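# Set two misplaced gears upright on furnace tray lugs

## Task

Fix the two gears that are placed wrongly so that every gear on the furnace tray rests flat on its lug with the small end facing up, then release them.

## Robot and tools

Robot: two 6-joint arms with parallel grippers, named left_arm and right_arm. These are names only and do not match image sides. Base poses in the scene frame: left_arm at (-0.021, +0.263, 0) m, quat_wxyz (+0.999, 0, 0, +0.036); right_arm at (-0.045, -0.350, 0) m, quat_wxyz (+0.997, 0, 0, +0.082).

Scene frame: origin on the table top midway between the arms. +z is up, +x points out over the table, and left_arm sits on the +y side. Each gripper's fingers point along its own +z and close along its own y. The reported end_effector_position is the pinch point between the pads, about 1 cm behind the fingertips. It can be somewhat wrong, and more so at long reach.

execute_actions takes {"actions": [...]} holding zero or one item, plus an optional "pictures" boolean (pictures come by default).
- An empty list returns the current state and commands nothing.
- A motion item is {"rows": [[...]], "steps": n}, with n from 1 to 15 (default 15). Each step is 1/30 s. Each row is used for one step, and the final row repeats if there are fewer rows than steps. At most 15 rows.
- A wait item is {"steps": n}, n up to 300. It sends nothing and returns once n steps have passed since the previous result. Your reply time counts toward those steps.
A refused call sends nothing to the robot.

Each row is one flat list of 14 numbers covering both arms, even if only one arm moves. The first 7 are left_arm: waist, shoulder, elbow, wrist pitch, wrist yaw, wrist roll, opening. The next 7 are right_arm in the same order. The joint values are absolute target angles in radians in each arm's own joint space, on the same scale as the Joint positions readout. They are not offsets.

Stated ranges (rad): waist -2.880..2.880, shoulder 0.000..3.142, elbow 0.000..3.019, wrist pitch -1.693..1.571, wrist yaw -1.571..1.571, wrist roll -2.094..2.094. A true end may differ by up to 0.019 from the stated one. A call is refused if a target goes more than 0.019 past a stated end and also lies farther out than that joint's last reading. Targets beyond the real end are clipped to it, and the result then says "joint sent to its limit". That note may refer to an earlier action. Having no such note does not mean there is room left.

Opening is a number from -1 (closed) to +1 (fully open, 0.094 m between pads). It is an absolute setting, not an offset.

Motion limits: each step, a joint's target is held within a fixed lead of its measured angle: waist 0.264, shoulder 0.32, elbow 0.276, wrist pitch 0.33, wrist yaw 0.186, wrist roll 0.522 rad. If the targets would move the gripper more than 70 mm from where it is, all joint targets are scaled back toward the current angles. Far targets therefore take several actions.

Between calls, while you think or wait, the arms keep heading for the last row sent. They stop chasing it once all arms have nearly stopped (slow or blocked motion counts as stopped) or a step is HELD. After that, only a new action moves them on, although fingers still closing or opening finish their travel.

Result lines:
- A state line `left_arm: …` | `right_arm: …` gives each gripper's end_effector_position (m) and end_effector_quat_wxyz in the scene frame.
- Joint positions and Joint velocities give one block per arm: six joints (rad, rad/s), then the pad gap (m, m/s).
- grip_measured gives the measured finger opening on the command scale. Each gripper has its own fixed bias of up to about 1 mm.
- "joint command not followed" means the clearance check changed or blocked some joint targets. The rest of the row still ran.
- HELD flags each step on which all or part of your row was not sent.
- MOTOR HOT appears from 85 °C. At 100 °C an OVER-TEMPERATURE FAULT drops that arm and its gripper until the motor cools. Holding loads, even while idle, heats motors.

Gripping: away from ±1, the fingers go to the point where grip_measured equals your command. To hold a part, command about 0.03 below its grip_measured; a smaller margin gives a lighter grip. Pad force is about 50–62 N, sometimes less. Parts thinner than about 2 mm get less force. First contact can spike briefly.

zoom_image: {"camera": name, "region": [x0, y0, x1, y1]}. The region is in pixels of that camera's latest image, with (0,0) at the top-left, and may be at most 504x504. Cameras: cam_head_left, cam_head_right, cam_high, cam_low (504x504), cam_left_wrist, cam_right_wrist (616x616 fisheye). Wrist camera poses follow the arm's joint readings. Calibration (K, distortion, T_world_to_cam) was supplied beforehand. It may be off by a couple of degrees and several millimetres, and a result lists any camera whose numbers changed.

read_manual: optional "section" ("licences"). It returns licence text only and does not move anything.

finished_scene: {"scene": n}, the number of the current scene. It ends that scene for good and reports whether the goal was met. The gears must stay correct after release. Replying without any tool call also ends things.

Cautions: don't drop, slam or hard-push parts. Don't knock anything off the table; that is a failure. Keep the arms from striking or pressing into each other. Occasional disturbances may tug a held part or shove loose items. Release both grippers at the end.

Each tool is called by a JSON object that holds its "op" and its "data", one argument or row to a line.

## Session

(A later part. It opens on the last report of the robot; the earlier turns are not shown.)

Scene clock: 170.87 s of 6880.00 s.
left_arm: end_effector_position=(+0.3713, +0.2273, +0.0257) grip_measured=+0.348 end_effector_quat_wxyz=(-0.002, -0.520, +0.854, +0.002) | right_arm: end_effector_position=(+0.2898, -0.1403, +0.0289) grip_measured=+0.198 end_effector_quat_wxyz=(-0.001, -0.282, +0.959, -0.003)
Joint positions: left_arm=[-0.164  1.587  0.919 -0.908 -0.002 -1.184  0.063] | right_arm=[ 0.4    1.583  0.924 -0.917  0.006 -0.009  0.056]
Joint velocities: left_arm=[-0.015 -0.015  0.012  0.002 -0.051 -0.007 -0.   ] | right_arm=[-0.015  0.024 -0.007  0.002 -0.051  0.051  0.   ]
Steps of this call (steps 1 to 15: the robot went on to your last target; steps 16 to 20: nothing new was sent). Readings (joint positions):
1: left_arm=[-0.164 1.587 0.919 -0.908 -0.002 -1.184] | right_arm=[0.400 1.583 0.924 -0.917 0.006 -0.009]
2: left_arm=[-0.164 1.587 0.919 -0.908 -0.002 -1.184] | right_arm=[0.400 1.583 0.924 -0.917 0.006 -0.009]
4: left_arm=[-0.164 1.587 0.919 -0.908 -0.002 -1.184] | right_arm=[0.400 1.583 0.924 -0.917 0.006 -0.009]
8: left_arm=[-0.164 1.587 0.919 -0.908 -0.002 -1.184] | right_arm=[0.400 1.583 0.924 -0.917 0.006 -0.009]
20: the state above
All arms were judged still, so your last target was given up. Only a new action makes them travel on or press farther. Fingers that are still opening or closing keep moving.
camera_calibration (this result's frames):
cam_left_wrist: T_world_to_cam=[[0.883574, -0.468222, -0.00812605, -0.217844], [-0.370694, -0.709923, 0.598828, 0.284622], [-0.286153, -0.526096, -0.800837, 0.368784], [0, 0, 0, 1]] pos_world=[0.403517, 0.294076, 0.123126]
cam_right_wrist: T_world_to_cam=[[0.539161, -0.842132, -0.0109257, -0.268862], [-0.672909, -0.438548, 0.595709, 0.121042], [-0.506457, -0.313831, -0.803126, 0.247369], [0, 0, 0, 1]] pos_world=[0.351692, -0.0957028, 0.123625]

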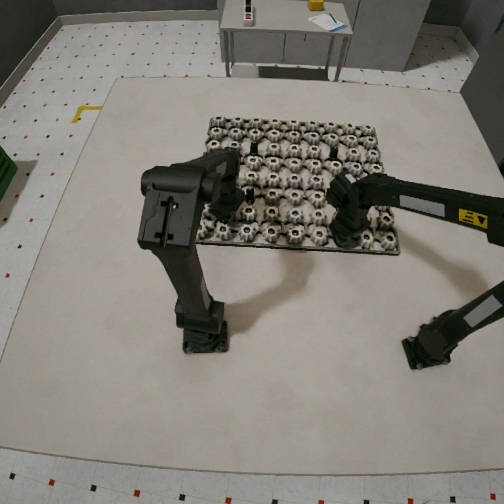

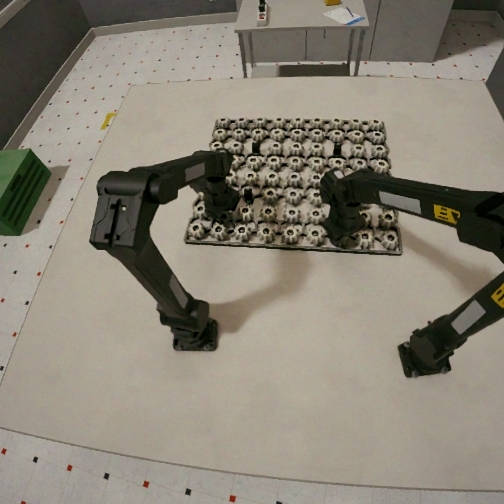

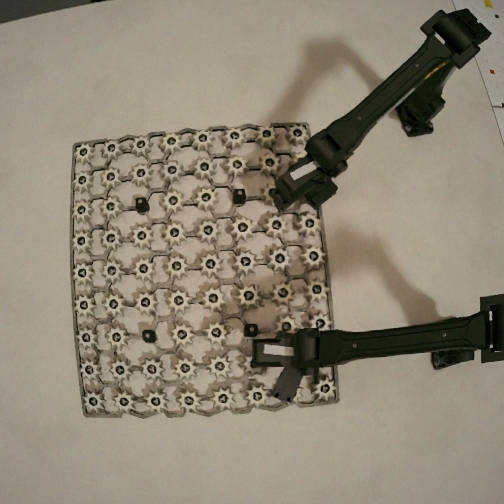

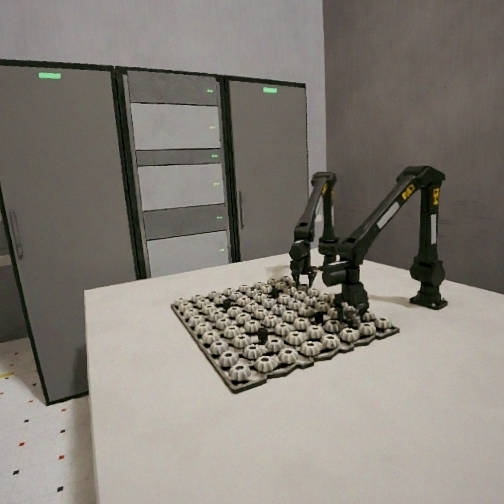

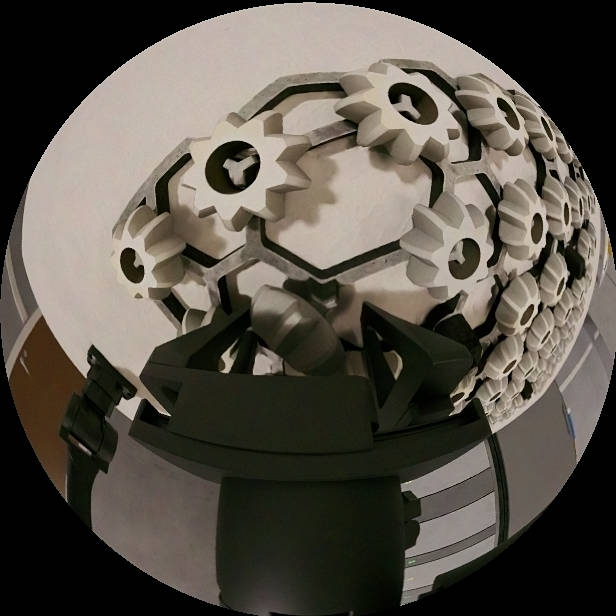

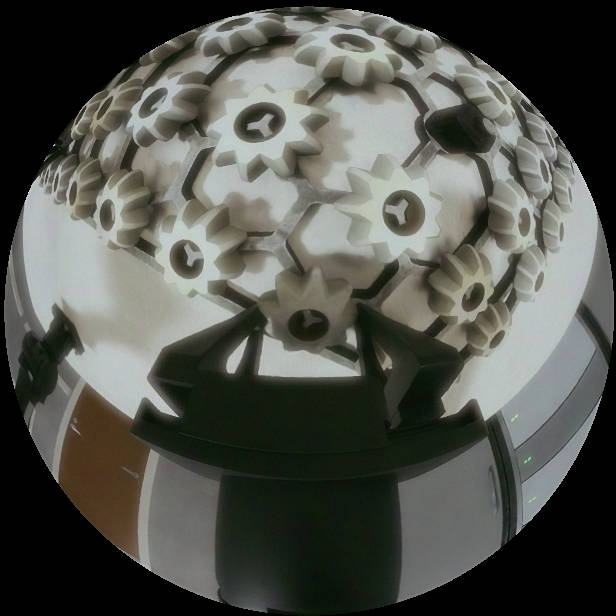

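{"op": "execute_actions", "data": {
  "actions": [
    {"rows":[[-0.168,1.46,0.99,-1.06,0,-1.2,0.35,0.403,1.48,1.04,-1.07,0,0,0.15]]}
  ],
  "pictures": false
}}

{"op": "execute_actions", "data": {
  "actions": [
    {"steps":30}
  ]
}}

Scene clock: 177.10 s of 6880.00 s.
left_arm: end_effector_position=(+0.3602, +0.2279, +0.0882) grip_measured=+0.348 end_effector_quat_wxyz=(+0.010, -0.520, +0.854, -0.008) | right_arm: end_effector_position=(+0.2898, -0.1396, +0.0853) grip_measured=+0.198 end_effector_quat_wxyz=(+0.006, -0.282, +0.959, +0.001)
Joint positions: left_arm=[-0.164  1.442  0.949 -1.052  0.    -1.185  0.063] | right_arm=[ 0.4    1.485  0.987 -1.06   0.002 -0.009  0.056]
Joint velocities: left_arm=[-0.005  0.005  0.007  0.007  0.051 -0.066 -0.001] | right_arm=[ 0.005 -0.015  0.022  0.007  0.037 -0.007  0.   ]
Steps of this call (steps 1 to 90: nothing new was sent; then 2.73 s passed at rest; steps 91 to 105: all 15 steps of this action). Readings (joint positions):
91: left_arm=[-0.164 1.582 0.923 -0.927 -0.002 -1.184] | right_arm=[0.400 1.579 0.931 -0.935 0.007 -0.009]
92: left_arm=[-0.164 1.571 0.933 -0.961 0.000 -1.184] | right_arm=[0.400 1.577 0.943 -0.961 0.006 -0.009]
94: left_arm=[-0.164 1.526 0.943 -1.015 0.000 -1.184] | right_arm=[0.400 1.557 0.967 -1.017 0.004 -0.009]
98: left_arm=[-0.164 1.447 0.945 -1.049 0.000 -1.185] | right_arm=[0.400 1.498 0.983 -1.054 0.002 -0.009]
105: the state above

Scene clock: 178.10 s of 6880.00 s.
left_arm: end_effector_position=(+0.3602, +0.2279, +0.0882) grip_measured=+0.348 end_effector_quat_wxyz=(+0.010, -0.520, +0.854, -0.008) | right_arm: end_effector_position=(+0.2898, -0.1396, +0.0853) grip_measured=+0.198 end_effector_quat_wxyz=(+0.006, -0.282, +0.959, +0.001)
Joint positions: left_arm=[-0.164  1.442  0.949 -1.052  0.    -1.185  0.063] | right_arm=[ 0.4    1.485  0.987 -1.06   0.002 -0.009  0.056]
Joint velocities: left_arm=[ 0.005 -0.005  0.002 -0.002 -0.007  0.022  0.   ] | right_arm=[-0.005 -0.015 -0.017 -0.002 -0.051 -0.037 -0.001]
Steps of this call (steps 1 to 15: the robot went on to your last target; steps 16 to 30: nothing new was sent). Readings (joint positions):
1: left_arm=[-0.164 1.442 0.949 -1.052 0.000 -1.185] | right_arm=[0.400 1.485 0.987 -1.060 0.002 -0.009]
2: left_arm=[-0.164 1.442 0.949 -1.052 0.000 -1.185] | right_arm=[0.400 1.485 0.987 -1.060 0.002 -0.009]
4: left_arm=[-0.164 1.442 0.949 -1.052 0.000 -1.185] | right_arm=[0.400 1.485 0.987 -1.060 0.002 -0.009]
8: left_arm=[-0.164 1.442 0.949 -1.052 0.000 -1.185] | right_arm=[0.400 1.485 0.987 -1.060 0.002 -0.009]
30: the state above
All arms were judged still, so your last target was given up. Only a new action makes them travel on or press farther. Fingers that are still opening or closing keep moving.
camera_calibration (this result's frames):
cam_left_wrist: T_world_to_cam=[[0.883727, -0.467536, 0.0209132, -0.210012], [-0.388128, -0.707198, 0.590955, 0.249853], [-0.261503, -0.53036, -0.806434, 0.408591], [0, 0, 0, 1]] pos_world=[0.389416, 0.295208, 0.186241]
cam_right_wrist: T_world_to_cam=[[0.539329, -0.841974, -0.0142553, -0.2674], [-0.68018, -0.445547, 0.582102, 0.0899748], [-0.496467, -0.304249, -0.812991, 0.292218], [0, 0, 0, 1]] pos_world=[0.350492, -0.0961489, 0.181384]

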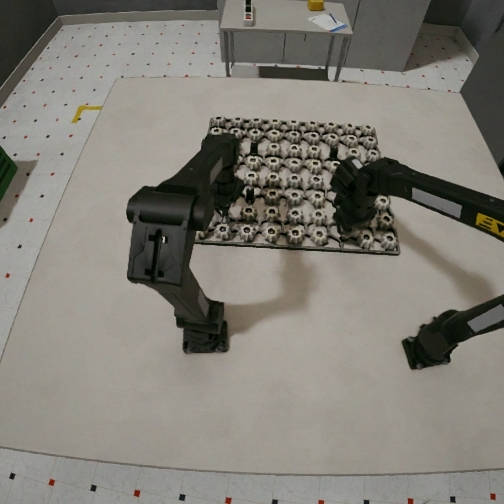

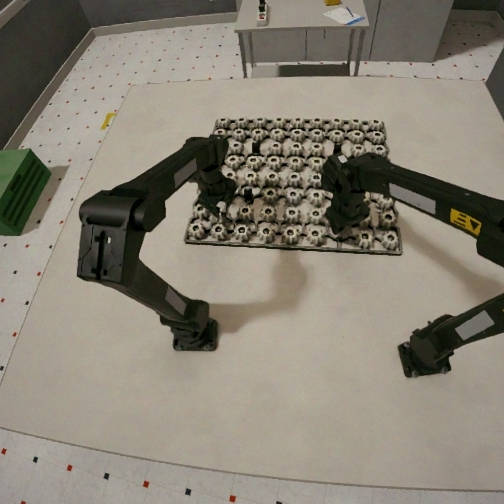

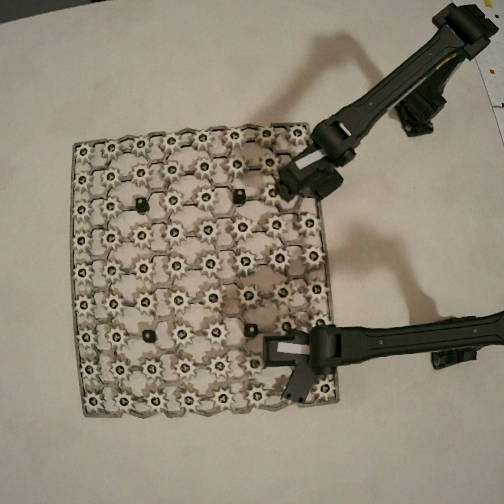

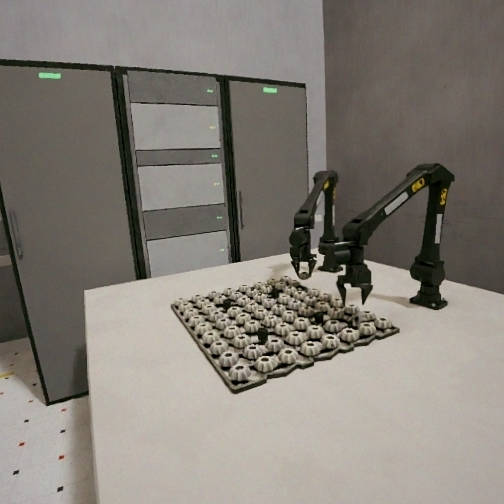

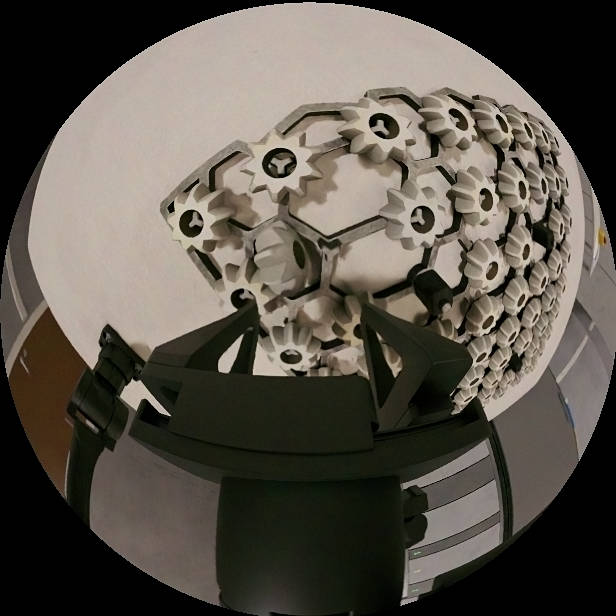

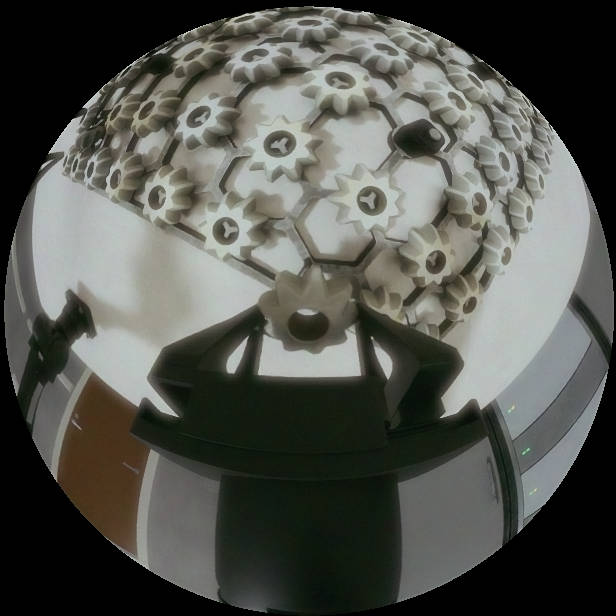

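{"op": "execute_actions", "data": {
  "actions": [
    {"rows":[[-1.682,0.176,0.687,-0.51,0,-1.57,0.5,1.368,0.389,0.69,-0.30,0,0,0.15]]}
  ],
  "pictures": false
}}

{"op": "execute_actions", "data": {
  "actions": [
    {"steps":90}
  ]
}}

Scene clock: 208.93 s of 6880.00 s.
left_arm: end_effector_position=(+0.2425, +0.0031, +0.2999) grip_measured=+0.498 end_effector_quat_wxyz=(+0.209, -0.299, +0.822, -0.437) | right_arm: end_effector_position=(+0.1123, +0.0163, +0.2177) grip_measured=+0.198 end_effector_quat_wxyz=(+0.348, -0.504, +0.757, +0.227)
Joint positions: left_arm=[-0.85   0.713  0.715 -0.559 -0.001 -1.474  0.07 ] | right_arm=[ 1.003  0.908  0.665 -0.471  0.001 -0.008  0.056]
Joint velocities: left_arm=[-1.509 -1.675 -0.007  0.173  0.037 -0.168 -0.001] | right_arm=[ 1.167 -1.148  0.002  0.481  0.022 -0.051 -0.   ]
Steps of this call (steps 1 to 90: nothing new was sent; then 27.33 s passed at rest; steps 91 to 105: all 15 steps of this action). Readings (joint positions):
91: left_arm=[-0.175 1.428 0.929 -1.011 -0.004 -1.219] | right_arm=[0.410 1.472 0.965 -1.023 0.008 -0.009]
92: left_arm=[-0.199 1.394 0.883 -0.931 -0.006 -1.260] | right_arm=[0.431 1.441 0.917 -0.945 0.013 -0.008]
94: left_arm=[-0.290 1.296 0.790 -0.806 -0.006 -1.324] | right_arm=[0.511 1.350 0.808 -0.822 0.013 -0.008]
98: left_arm=[-0.501 1.090 0.717 -0.659 -0.003 -1.402] | right_arm=[0.715 1.171 0.688 -0.658 0.004 -0.008]
105: the state above

Scene clock: 211.93 s of 6880.00 s.
left_arm: end_effector_position=(-0.0330, +0.0236, +0.4510) grip_measured=+0.498 end_effector_quat_wxyz=(-0.011, +0.022, +0.708, -0.706) | right_arm: end_effector_position=(-0.0340, -0.0350, +0.4222) grip_measured=+0.198 end_effector_quat_wxyz=(+0.492, -0.511, +0.524, +0.472)
Joint positions: left_arm=[-1.689  0.178  0.691 -0.517  0.002 -1.556  0.07 ] | right_arm=[ 1.372  0.405  0.663 -0.327 -0.002 -0.008  0.056]
Joint velocities: left_arm=[-0.015 -0.005  0.007  0.002  0.037  0.022 -0.001] | right_arm=[ 0.005 -0.005 -0.007  0.007  0.037 -0.037 -0.   ]
Steps of this call (steps 1 to 45: the robot went on to your last target; steps 46 to 90: nothing new was sent). Readings (joint positions):
1: left_arm=[-0.902 0.656 0.715 -0.554 -0.001 -1.480] | right_arm=[1.043 0.869 0.665 -0.456 0.001 -0.008]
2: left_arm=[-0.955 0.597 0.715 -0.549 -0.000 -1.487] | right_arm=[1.083 0.830 0.665 -0.445 0.001 -0.008]
4: left_arm=[-1.063 0.475 0.715 -0.542 0.000 -1.498] | right_arm=[1.165 0.749 0.665 -0.426 0.000 -0.008]
8: left_arm=[-1.341 0.227 0.714 -0.527 0.001 -1.525] | right_arm=[1.299 0.573 0.663 -0.398 -0.003 -0.008]
90: the state above
All arms were judged still, so your last target was given up. Only a new action makes them travel on or press farther. Fingers that are still opening or closing keep moving.
camera_calibration (this result's frames):
cam_left_wrist: T_world_to_cam=[[-0.0256188, -0.00493862, 0.99966, -0.447916], [-0.771536, 0.635968, -0.0166307, -0.0320303], [-0.635669, -0.7717, -0.020103, 0.12863], [0, 0, 0, 1]] pos_world=[0.0455787, 0.117422, 0.449817]
cam_right_wrist: T_world_to_cam=[[0.999862, -0.0161286, 0.00399754, 0.0369634], [-0.00739452, -0.64732, -0.762183, 0.303656], [0.0148806, 0.762048, -0.647349, 0.421954], [0, 0, 0, 1]] pos_world=[-0.0409918, -0.124391, 0.504446]

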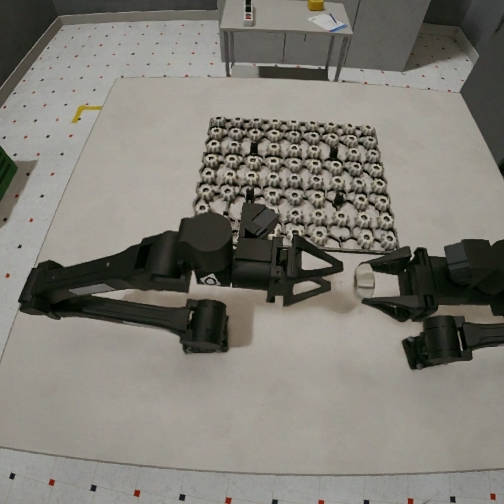

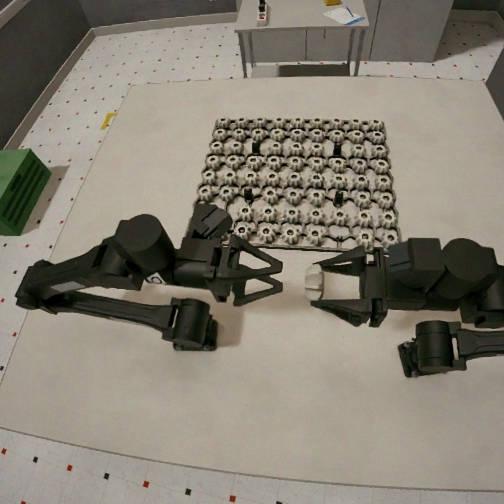

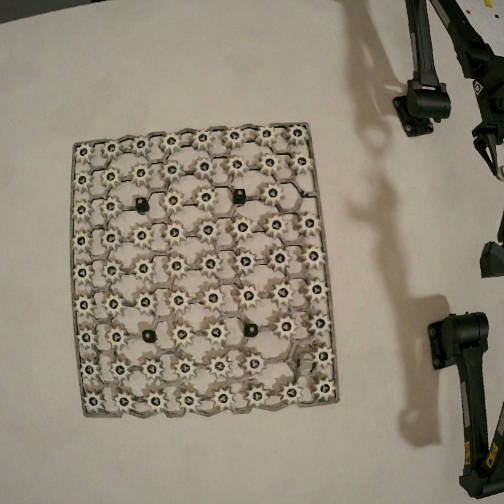

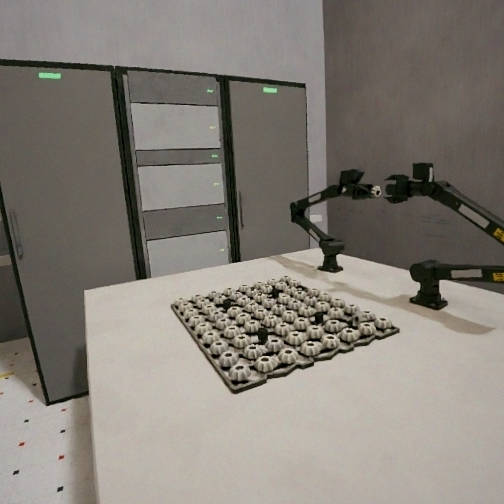

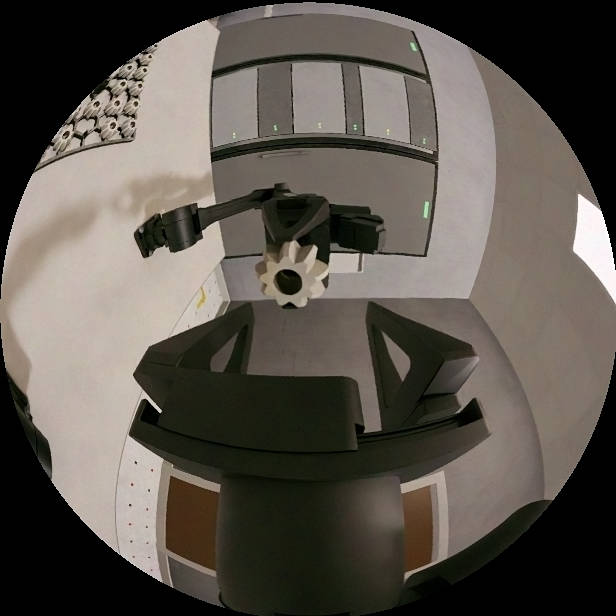

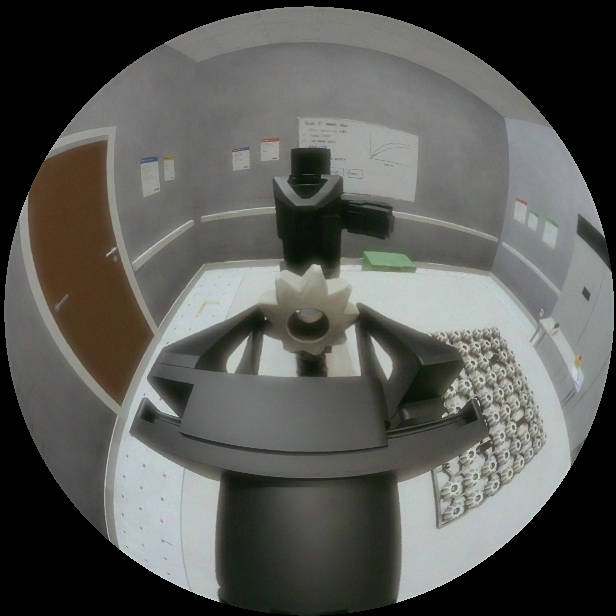

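{"op": "execute_actions", "data": {
  "actions": [
    {"rows":[[-1.682,0.176,0.687,-0.51,0,-1.57,0.5,1.368,0.405,0.69,-0.235,0,0,0.15]]}
  ],
  "pictures": false
}}

{"op": "execute_actions", "data": {
  "actions": [
    {"steps":20}
  ]
}}

Scene clock: 224.33 s of 6880.00 s.
left_arm: end_effector_position=(-0.0330, +0.0236, +0.4510) grip_measured=+0.498 end_effector_quat_wxyz=(-0.011, +0.022, +0.708, -0.706) | right_arm: end_effector_position=(-0.0340, -0.0331, +0.4322) grip_measured=+0.198 end_effector_quat_wxyz=(+0.503, -0.500, +0.513, +0.483)
Joint positions: left_arm=[-1.689  0.178  0.691 -0.517  0.002 -1.556  0.07 ] | right_arm=[ 1.372  0.409  0.661 -0.278 -0.002 -0.008  0.056]
Joint velocities: left_arm=[-0.005  0.005  0.007 -0.002 -0.022  0.095 -0.001] | right_arm=[-0.005  0.015 -0.007 -0.007  0.022  0.066 -0.001]
Steps of this call (steps 1 to 90: nothing new was sent; then 8.90 s passed at rest; steps 91 to 105: all 15 steps of this action). Readings (joint positions):
91: left_arm=[-1.689 0.178 0.691 -0.517 0.002 -1.556] | right_arm=[1.372 0.405 0.662 -0.320 -0.002 -0.008]
92: left_arm=[-1.689 0.178 0.691 -0.517 0.002 -1.556] | right_arm=[1.372 0.407 0.661 -0.307 -0.002 -0.008]
94: left_arm=[-1.689 0.178 0.691 -0.517 0.002 -1.556] | right_arm=[1.372 0.409 0.661 -0.286 -0.002 -0.008]
98: left_arm=[-1.689 0.178 0.691 -0.517 0.002 -1.556] | right_arm=[1.372 0.409 0.661 -0.278 -0.002 -0.008]
105: the state above

Scene clock: 225.00 s of 6880.00 s.
left_arm: end_effector_position=(-0.0330, +0.0236, +0.4510) grip_measured=+0.498 end_effector_quat_wxyz=(-0.011, +0.022, +0.708, -0.706) | right_arm: end_effector_position=(-0.0340, -0.0331, +0.4322) grip_measured=+0.198 end_effector_quat_wxyz=(+0.503, -0.500, +0.513, +0.483)
Joint positions: left_arm=[-1.689  0.178  0.691 -0.517  0.002 -1.556  0.07 ] | right_arm=[ 1.372  0.409  0.661 -0.278 -0.002 -0.008  0.056]
Joint velocities: left_arm=[-0.005  0.005 -0.017 -0.002 -0.037  0.007 -0.001] | right_arm=[-0.005 -0.024  0.002  0.007 -0.066  0.095 -0.   ]
Steps of this call (steps 1 to 15: the robot went on to your last target; steps 16 to 20: nothing new was sent). Readings (joint positions):
1: left_arm=[-1.689 0.178 0.691 -0.517 0.002 -1.556] | right_arm=[1.372 0.409 0.661 -0.278 -0.002 -0.008]
2: left_arm=[-1.689 0.178 0.691 -0.517 0.002 -1.556] | right_arm=[1.372 0.409 0.661 -0.278 -0.002 -0.008]
4: left_arm=[-1.689 0.178 0.691 -0.517 0.002 -1.556] | right_arm=[1.372 0.409 0.661 -0.278 -0.002 -0.008]
8: left_arm=[-1.689 0.178 0.691 -0.517 0.002 -1.556] | right_arm=[1.372 0.409 0.661 -0.278 -0.002 -0.008]
20: the state above
All arms were judged still, so your last target was given up. Only a new action makes them travel on or press farther. Fingers that are still opening or closing keep moving.
camera_calibration (this result's frames):
cam_left_wrist: T_world_to_cam=[[-0.0256188, -0.00493862, 0.99966, -0.447916], [-0.771536, 0.635968, -0.0166307, -0.0320303], [-0.635669, -0.7717, -0.020103, 0.12863], [0, 0, 0, 1]] pos_world=[0.0455787, 0.117422, 0.449817]
cam_right_wrist: T_world_to_cam=[[0.999855, -0.0163205, 0.0048301, 0.0365217], [-0.00620119, -0.613593, -0.789598, 0.325425], [0.0158503, 0.789454, -0.613606, 0.413333], [0, 0, 0, 1]] pos_world=[-0.0410499, -0.126032, 0.510402]

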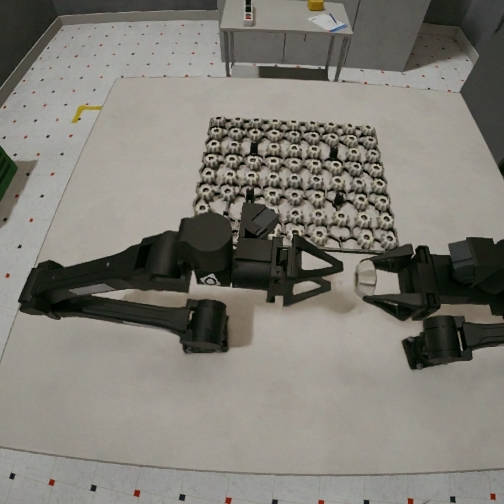

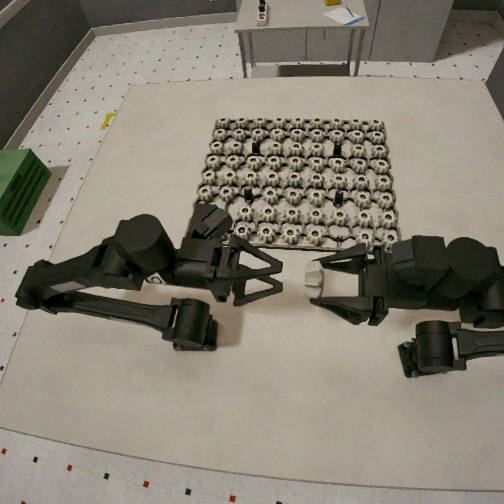

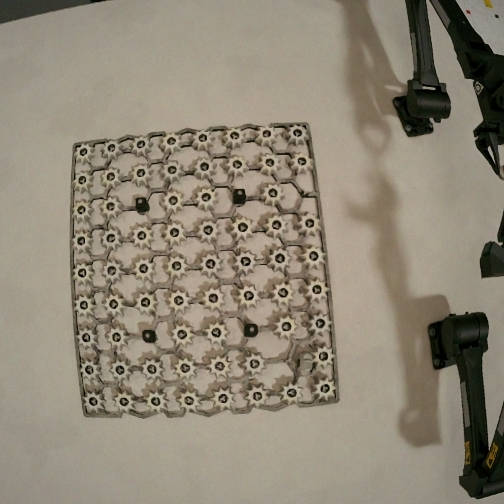

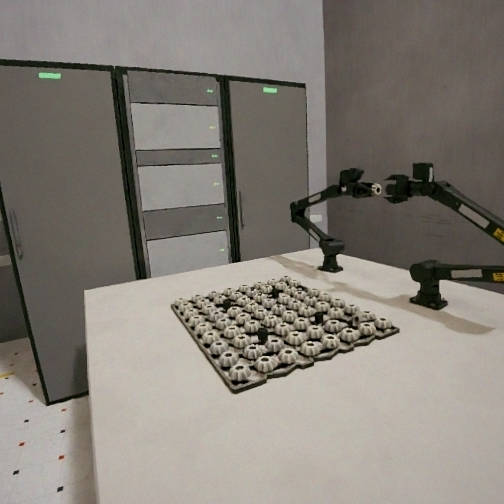

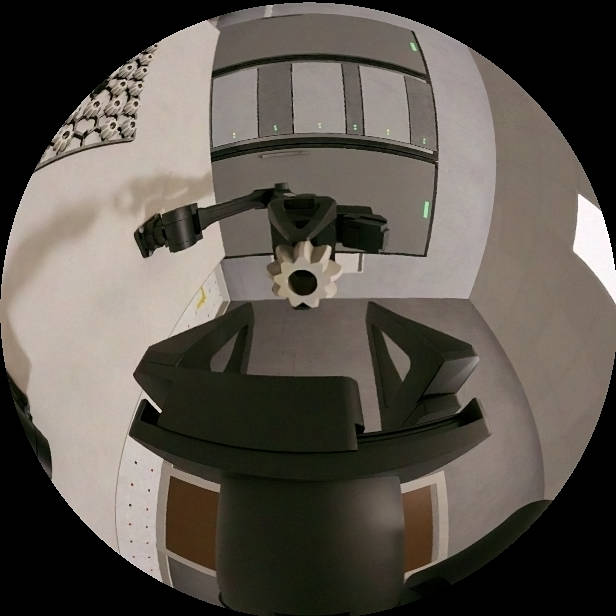

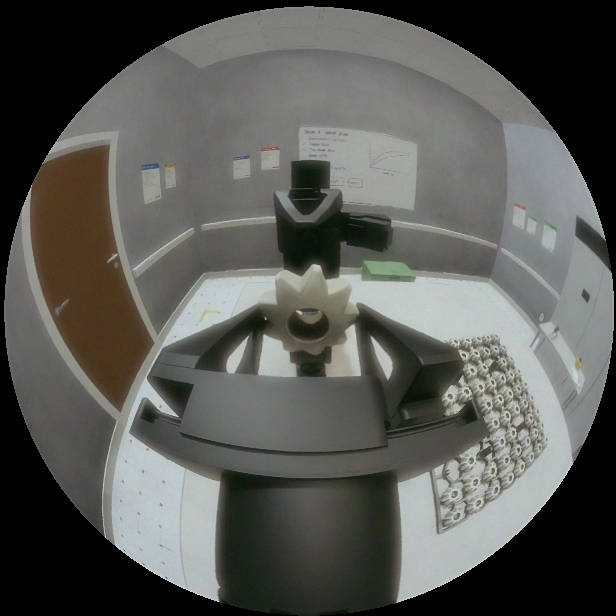

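{"op": "execute_actions", "data": {
  "actions": [
    {"rows":[[-1.682,0.31,0.687,-0.37,0,-1.57,0.5,1.368,0.405,0.69,-0.235,0,0,0.15]]}
  ],
  "pictures": false
}}

{"op": "execute_actions", "data": {
  "actions": [
    {"steps":20}
  ]
}}

Scene clock: 234.20 s of 6880.00 s.
left_arm: end_effector_position=(-0.0351, -0.0230, +0.4464) grip_measured=+0.498 end_effector_quat_wxyz=(-0.011, +0.022, +0.714, -0.700) | right_arm: end_effector_position=(-0.0340, -0.0331, +0.4322) grip_measured=+0.198 end_effector_quat_wxyz=(+0.503, -0.500, +0.513, +0.483)
Joint positions: left_arm=[-1.689  0.322  0.688 -0.388  0.002 -1.556  0.07 ] | right_arm=[ 1.372  0.409  0.661 -0.278 -0.002 -0.008  0.056]
Joint velocities: left_arm=[-0.015 -0.054 -0.007  0.007 -0.037  0.037  0.001] | right_arm=[-0.015 -0.015 -0.007 -0.012  0.007 -0.022 -0.   ]
Steps of this call (steps 1 to 90: nothing new was sent; then 5.70 s passed at rest; steps 91 to 105: all 15 steps of this action). Readings (joint positions):
91: left_arm=[-1.689 0.185 0.690 -0.495 0.002 -1.556] | right_arm=[1.372 0.409 0.661 -0.278 -0.002 -0.008]
92: left_arm=[-1.689 0.202 0.690 -0.455 0.002 -1.556] | right_arm=[1.372 0.409 0.661 -0.278 -0.002 -0.008]
94: left_arm=[-1.689 0.253 0.690 -0.401 0.002 -1.556] | right_arm=[1.372 0.409 0.661 -0.278 -0.002 -0.008]
98: left_arm=[-1.689 0.326 0.689 -0.391 0.002 -1.556] | right_arm=[1.372 0.409 0.661 -0.278 -0.002 -0.008]
105: the state above

Scene clock: 234.87 s of 6880.00 s.
left_arm: end_effector_position=(-0.0351, -0.0226, +0.4469) grip_measured=+0.498 end_effector_quat_wxyz=(-0.011, +0.022, +0.714, -0.700) | right_arm: end_effector_position=(-0.0340, -0.0331, +0.4322) grip_measured=+0.198 end_effector_quat_wxyz=(+0.503, -0.500, +0.513, +0.483)
Joint positions: left_arm=[-1.689  0.32   0.688 -0.387  0.002 -1.556  0.07 ] | right_arm=[ 1.372  0.409  0.661 -0.278 -0.002 -0.008  0.056]
Joint velocities: left_arm=[-0.005 -0.005  0.002  0.012  0.066  0.022 -0.001] | right_arm=[-0.005  0.005 -0.002  0.012 -0.066 -0.066  0.   ]
Steps of this call (steps 1 to 15: the robot went on to your last target; steps 16 to 20: nothing new was sent). Readings (joint positions):
1: left_arm=[-1.689 0.321 0.688 -0.387 0.002 -1.556] | right_arm=[1.372 0.409 0.661 -0.278 -0.002 -0.008]
2: left_arm=[-1.689 0.320 0.688 -0.387 0.002 -1.556] | right_arm=[1.372 0.409 0.661 -0.278 -0.002 -0.008]
4: left_arm=[-1.689 0.320 0.688 -0.387 0.002 -1.556] | right_arm=[1.372 0.409 0.661 -0.278 -0.002 -0.008]
8: left_arm=[-1.689 0.320 0.688 -0.387 0.002 -1.556] | right_arm=[1.372 0.409 0.661 -0.278 -0.002 -0.008]
20: the state above
All arms were judged still, so your last target was given up. Only a new action makes them travel on or press farther. Fingers that are still opening or closing keep moving.
camera_calibration (this result's frames):
cam_left_wrist: T_world_to_cam=[[-0.025942, -0.0205843, 0.999451, -0.444381], [-0.771778, 0.635855, -0.00693659, -0.00864794], [-0.635363, -0.771534, -0.0323818, 0.0971547], [0, 0, 0, 1]] pos_world=[0.0435261, 0.0713097, 0.447223]
cam_right_wrist: T_world_to_cam=[[0.999855, -0.0163205, 0.0048301, 0.0365217], [-0.00620119, -0.613593, -0.789598, 0.325425], [0.0158503, 0.789454, -0.613606, 0.413333], [0, 0, 0, 1]] pos_world=[-0.0410499, -0.126032, 0.510402]

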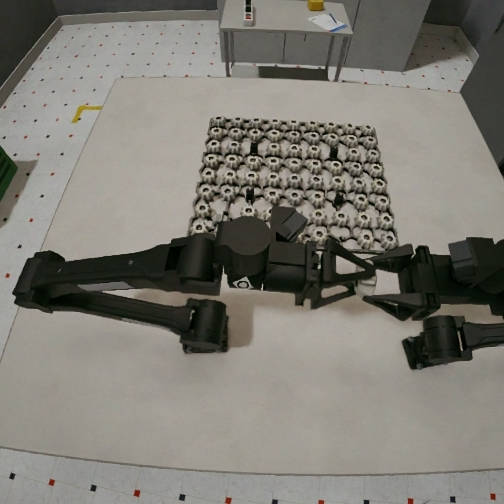

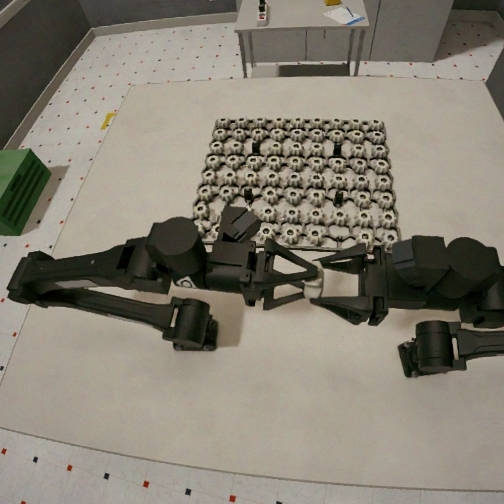

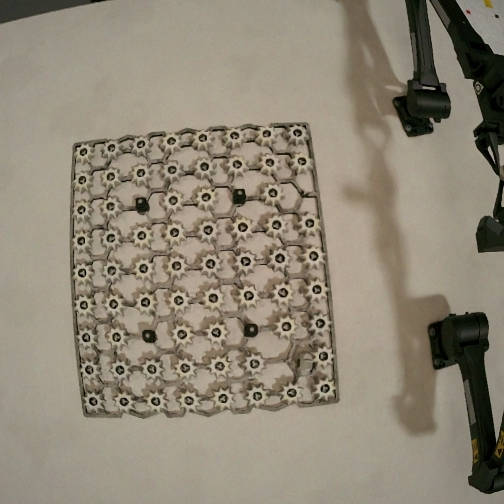

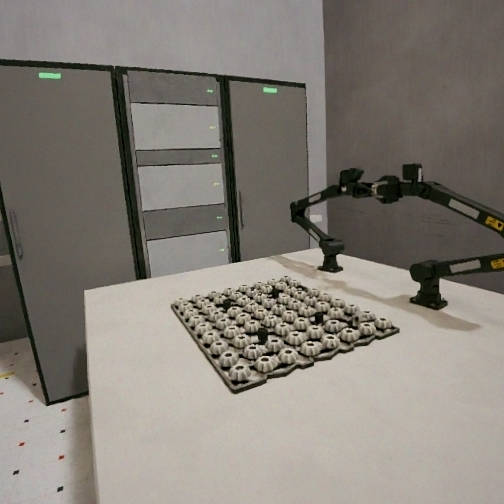

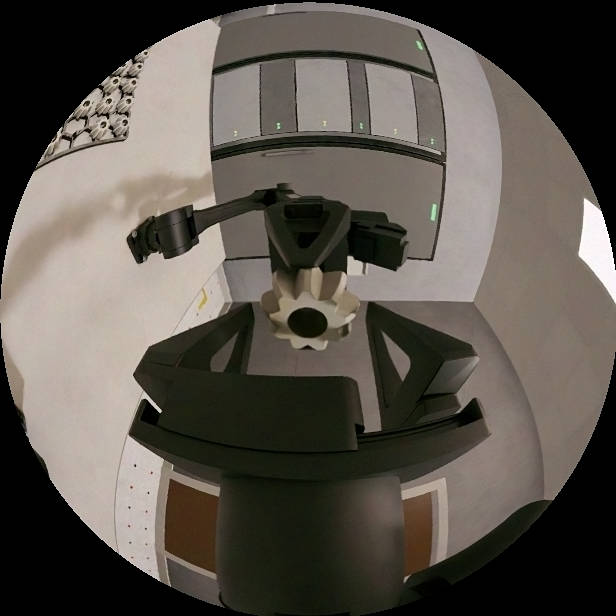

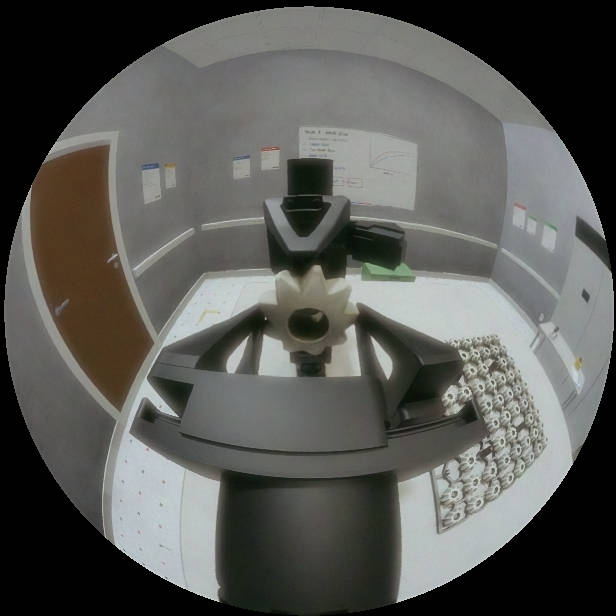

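Advance ~1 cm more, then close.

{"op": "execute_actions", "data": {
  "actions": [
    {"rows":[[-1.682,0.35,0.687,-0.325,0,-1.57,0.5,1.368,0.405,0.69,-0.235,0,0,0.15]]}
  ],
  "pictures": false
}}

{"op": "execute_actions", "data": {
  "actions": [
    {"rows":[[-1.682,0.35,0.687,-0.325,0,-1.57,0.05,1.368,0.405,0.69,-0.235,0,0,0.15]]}
  ]
}}

Scene clock: 242.07 s of 6880.00 s.
left_arm: end_effector_position=(-0.0353, -0.0297, +0.4519) grip_measured=+0.498 end_effector_quat_wxyz=(-0.011, +0.022, +0.706, -0.708) | right_arm: end_effector_position=(-0.0339, -0.0329, +0.4329) grip_measured=+0.198 end_effector_quat_wxyz=(+0.504, -0.499, +0.512, +0.484)
Joint positions: left_arm=[-1.689  0.342  0.688 -0.343  0.002 -1.556  0.07 ] | right_arm=[ 1.372  0.41   0.661 -0.275 -0.002 -0.008  0.056]
Joint velocities: left_arm=[ 0.005 -0.005  0.017 -0.007 -0.007 -0.022  0.001] | right_arm=[ 0.005 -0.005  0.007 -0.007  0.007 -0.051 -0.   ]
Steps of this call (steps 1 to 90: nothing new was sent; then 3.70 s passed at rest; steps 91 to 105: all 15 steps of this action). Readings (joint positions):
91: left_arm=[-1.689 0.321 0.688 -0.380 0.002 -1.556] | right_arm=[1.372 0.409 0.661 -0.278 -0.002 -0.008]
92: left_arm=[-1.689 0.324 0.688 -0.367 0.002 -1.556] | right_arm=[1.372 0.409 0.661 -0.278 -0.002 -0.008]
94: left_arm=[-1.689 0.332 0.688 -0.352 0.002 -1.556] | right_arm=[1.372 0.409 0.661 -0.276 -0.002 -0.008]
98: left_arm=[-1.689 0.342 0.688 -0.344 0.002 -1.556] | right_arm=[1.372 0.410 0.661 -0.275 -0.002 -0.008]
105: the state above

Scene clock: 242.57 s of 6880.00 s.
left_arm: end_effector_position=(-0.0353, -0.0305, +0.4501) grip_measured=+0.200 end_effector_quat_wxyz=(-0.011, +0.021, +0.706, -0.707) | right_arm: end_effector_position=(-0.0340, -0.0331, +0.4352) grip_measured=+0.198 end_effector_quat_wxyz=(+0.507, -0.497, +0.510, +0.486)
Joint positions: left_arm=[-1.689  0.343  0.685 -0.34   0.001 -1.557  0.056] | right_arm=[ 1.372  0.409  0.661 -0.266 -0.002 -0.008  0.056]
Joint velocities: left_arm=[ 0.005 -0.015 -0.002 -0.007  0.022 -0.022 -0.001] | right_arm=[-0.005 -0.005 -0.002  0.002 -0.022 -0.022 -0.   ]
Steps of this call (steps 1 to 15: all 15 steps of this action). Readings (joint positions):
1: left_arm=[-1.689 0.342 0.688 -0.344 0.002 -1.556] | right_arm=[1.372 0.410 0.661 -0.273 -0.002 -0.008]
2: left_arm=[-1.689 0.343 0.685 -0.340 0.002 -1.557] | right_arm=[1.372 0.410 0.661 -0.267 -0.002 -0.008]
4: left_arm=[-1.689 0.343 0.685 -0.340 0.001 -1.557] | right_arm=[1.372 0.409 0.661 -0.266 -0.002 -0.008]
8: left_arm=[-1.689 0.343 0.685 -0.340 0.001 -1.557] | right_arm=[1.372 0.409 0.661 -0.266 -0.002 -0.008]
15: the state above
camera_calibration (this result's frames):
cam_left_wrist: T_world_to_cam=[[-0.024268, -0.000449057, 0.999705, -0.447212], [-0.772288, 0.635004, -0.0184622, 0.00140241], [-0.634809, -0.772509, -0.0157571, 0.0834815], [0, 0, 0, 1]] pos_world=[0.0432249, 0.0633988, 0.448422]
cam_right_wrist: T_world_to_cam=[[0.999853, -0.0163808, 0.00506222, 0.036403], [-0.00585874, -0.603915, -0.797027, 0.331399], [0.0161131, 0.79688, -0.603922, 0.411165], [0, 0, 0, 1]] pos_world=[-0.0410812, -0.126916, 0.512261]

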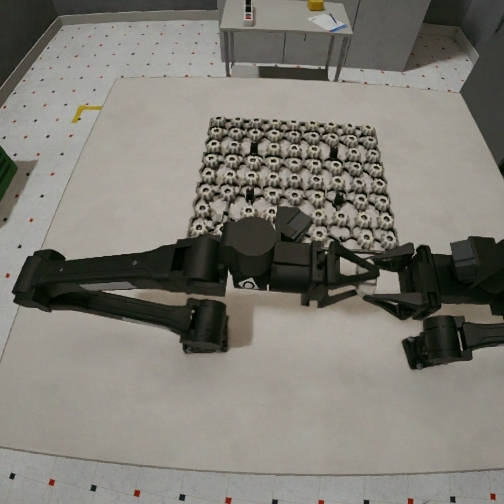

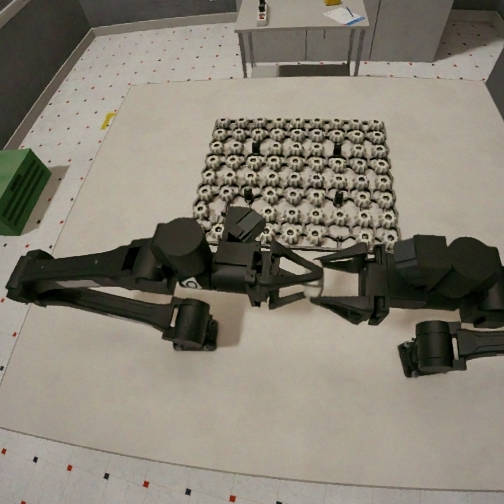

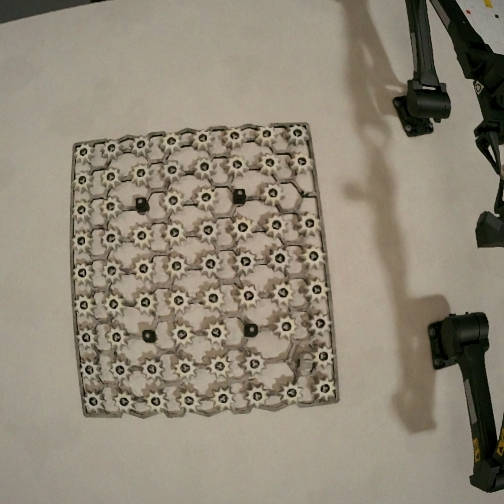

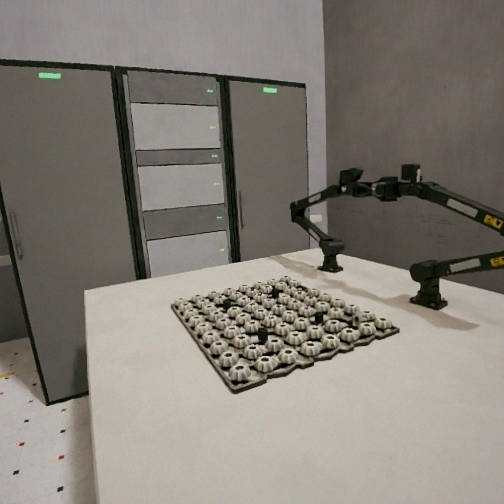

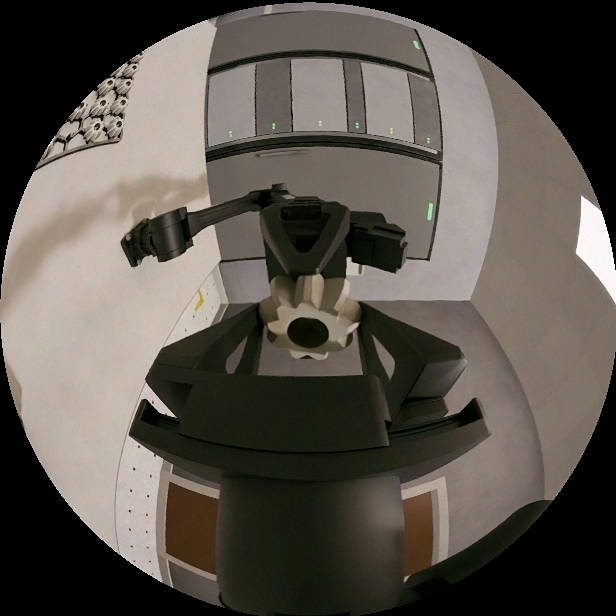

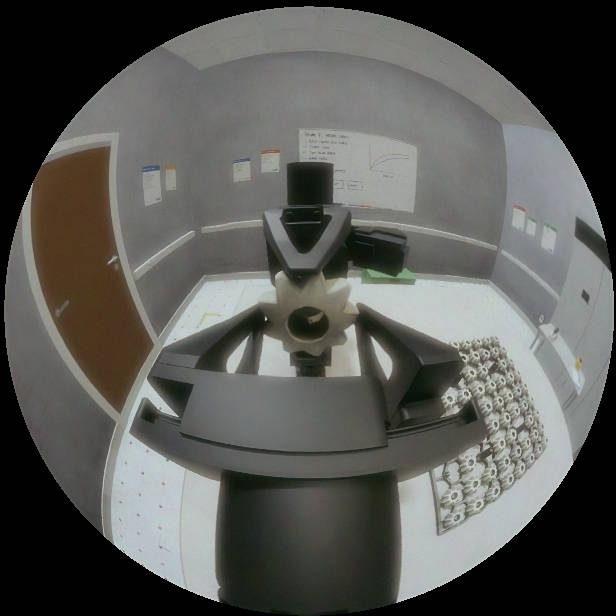

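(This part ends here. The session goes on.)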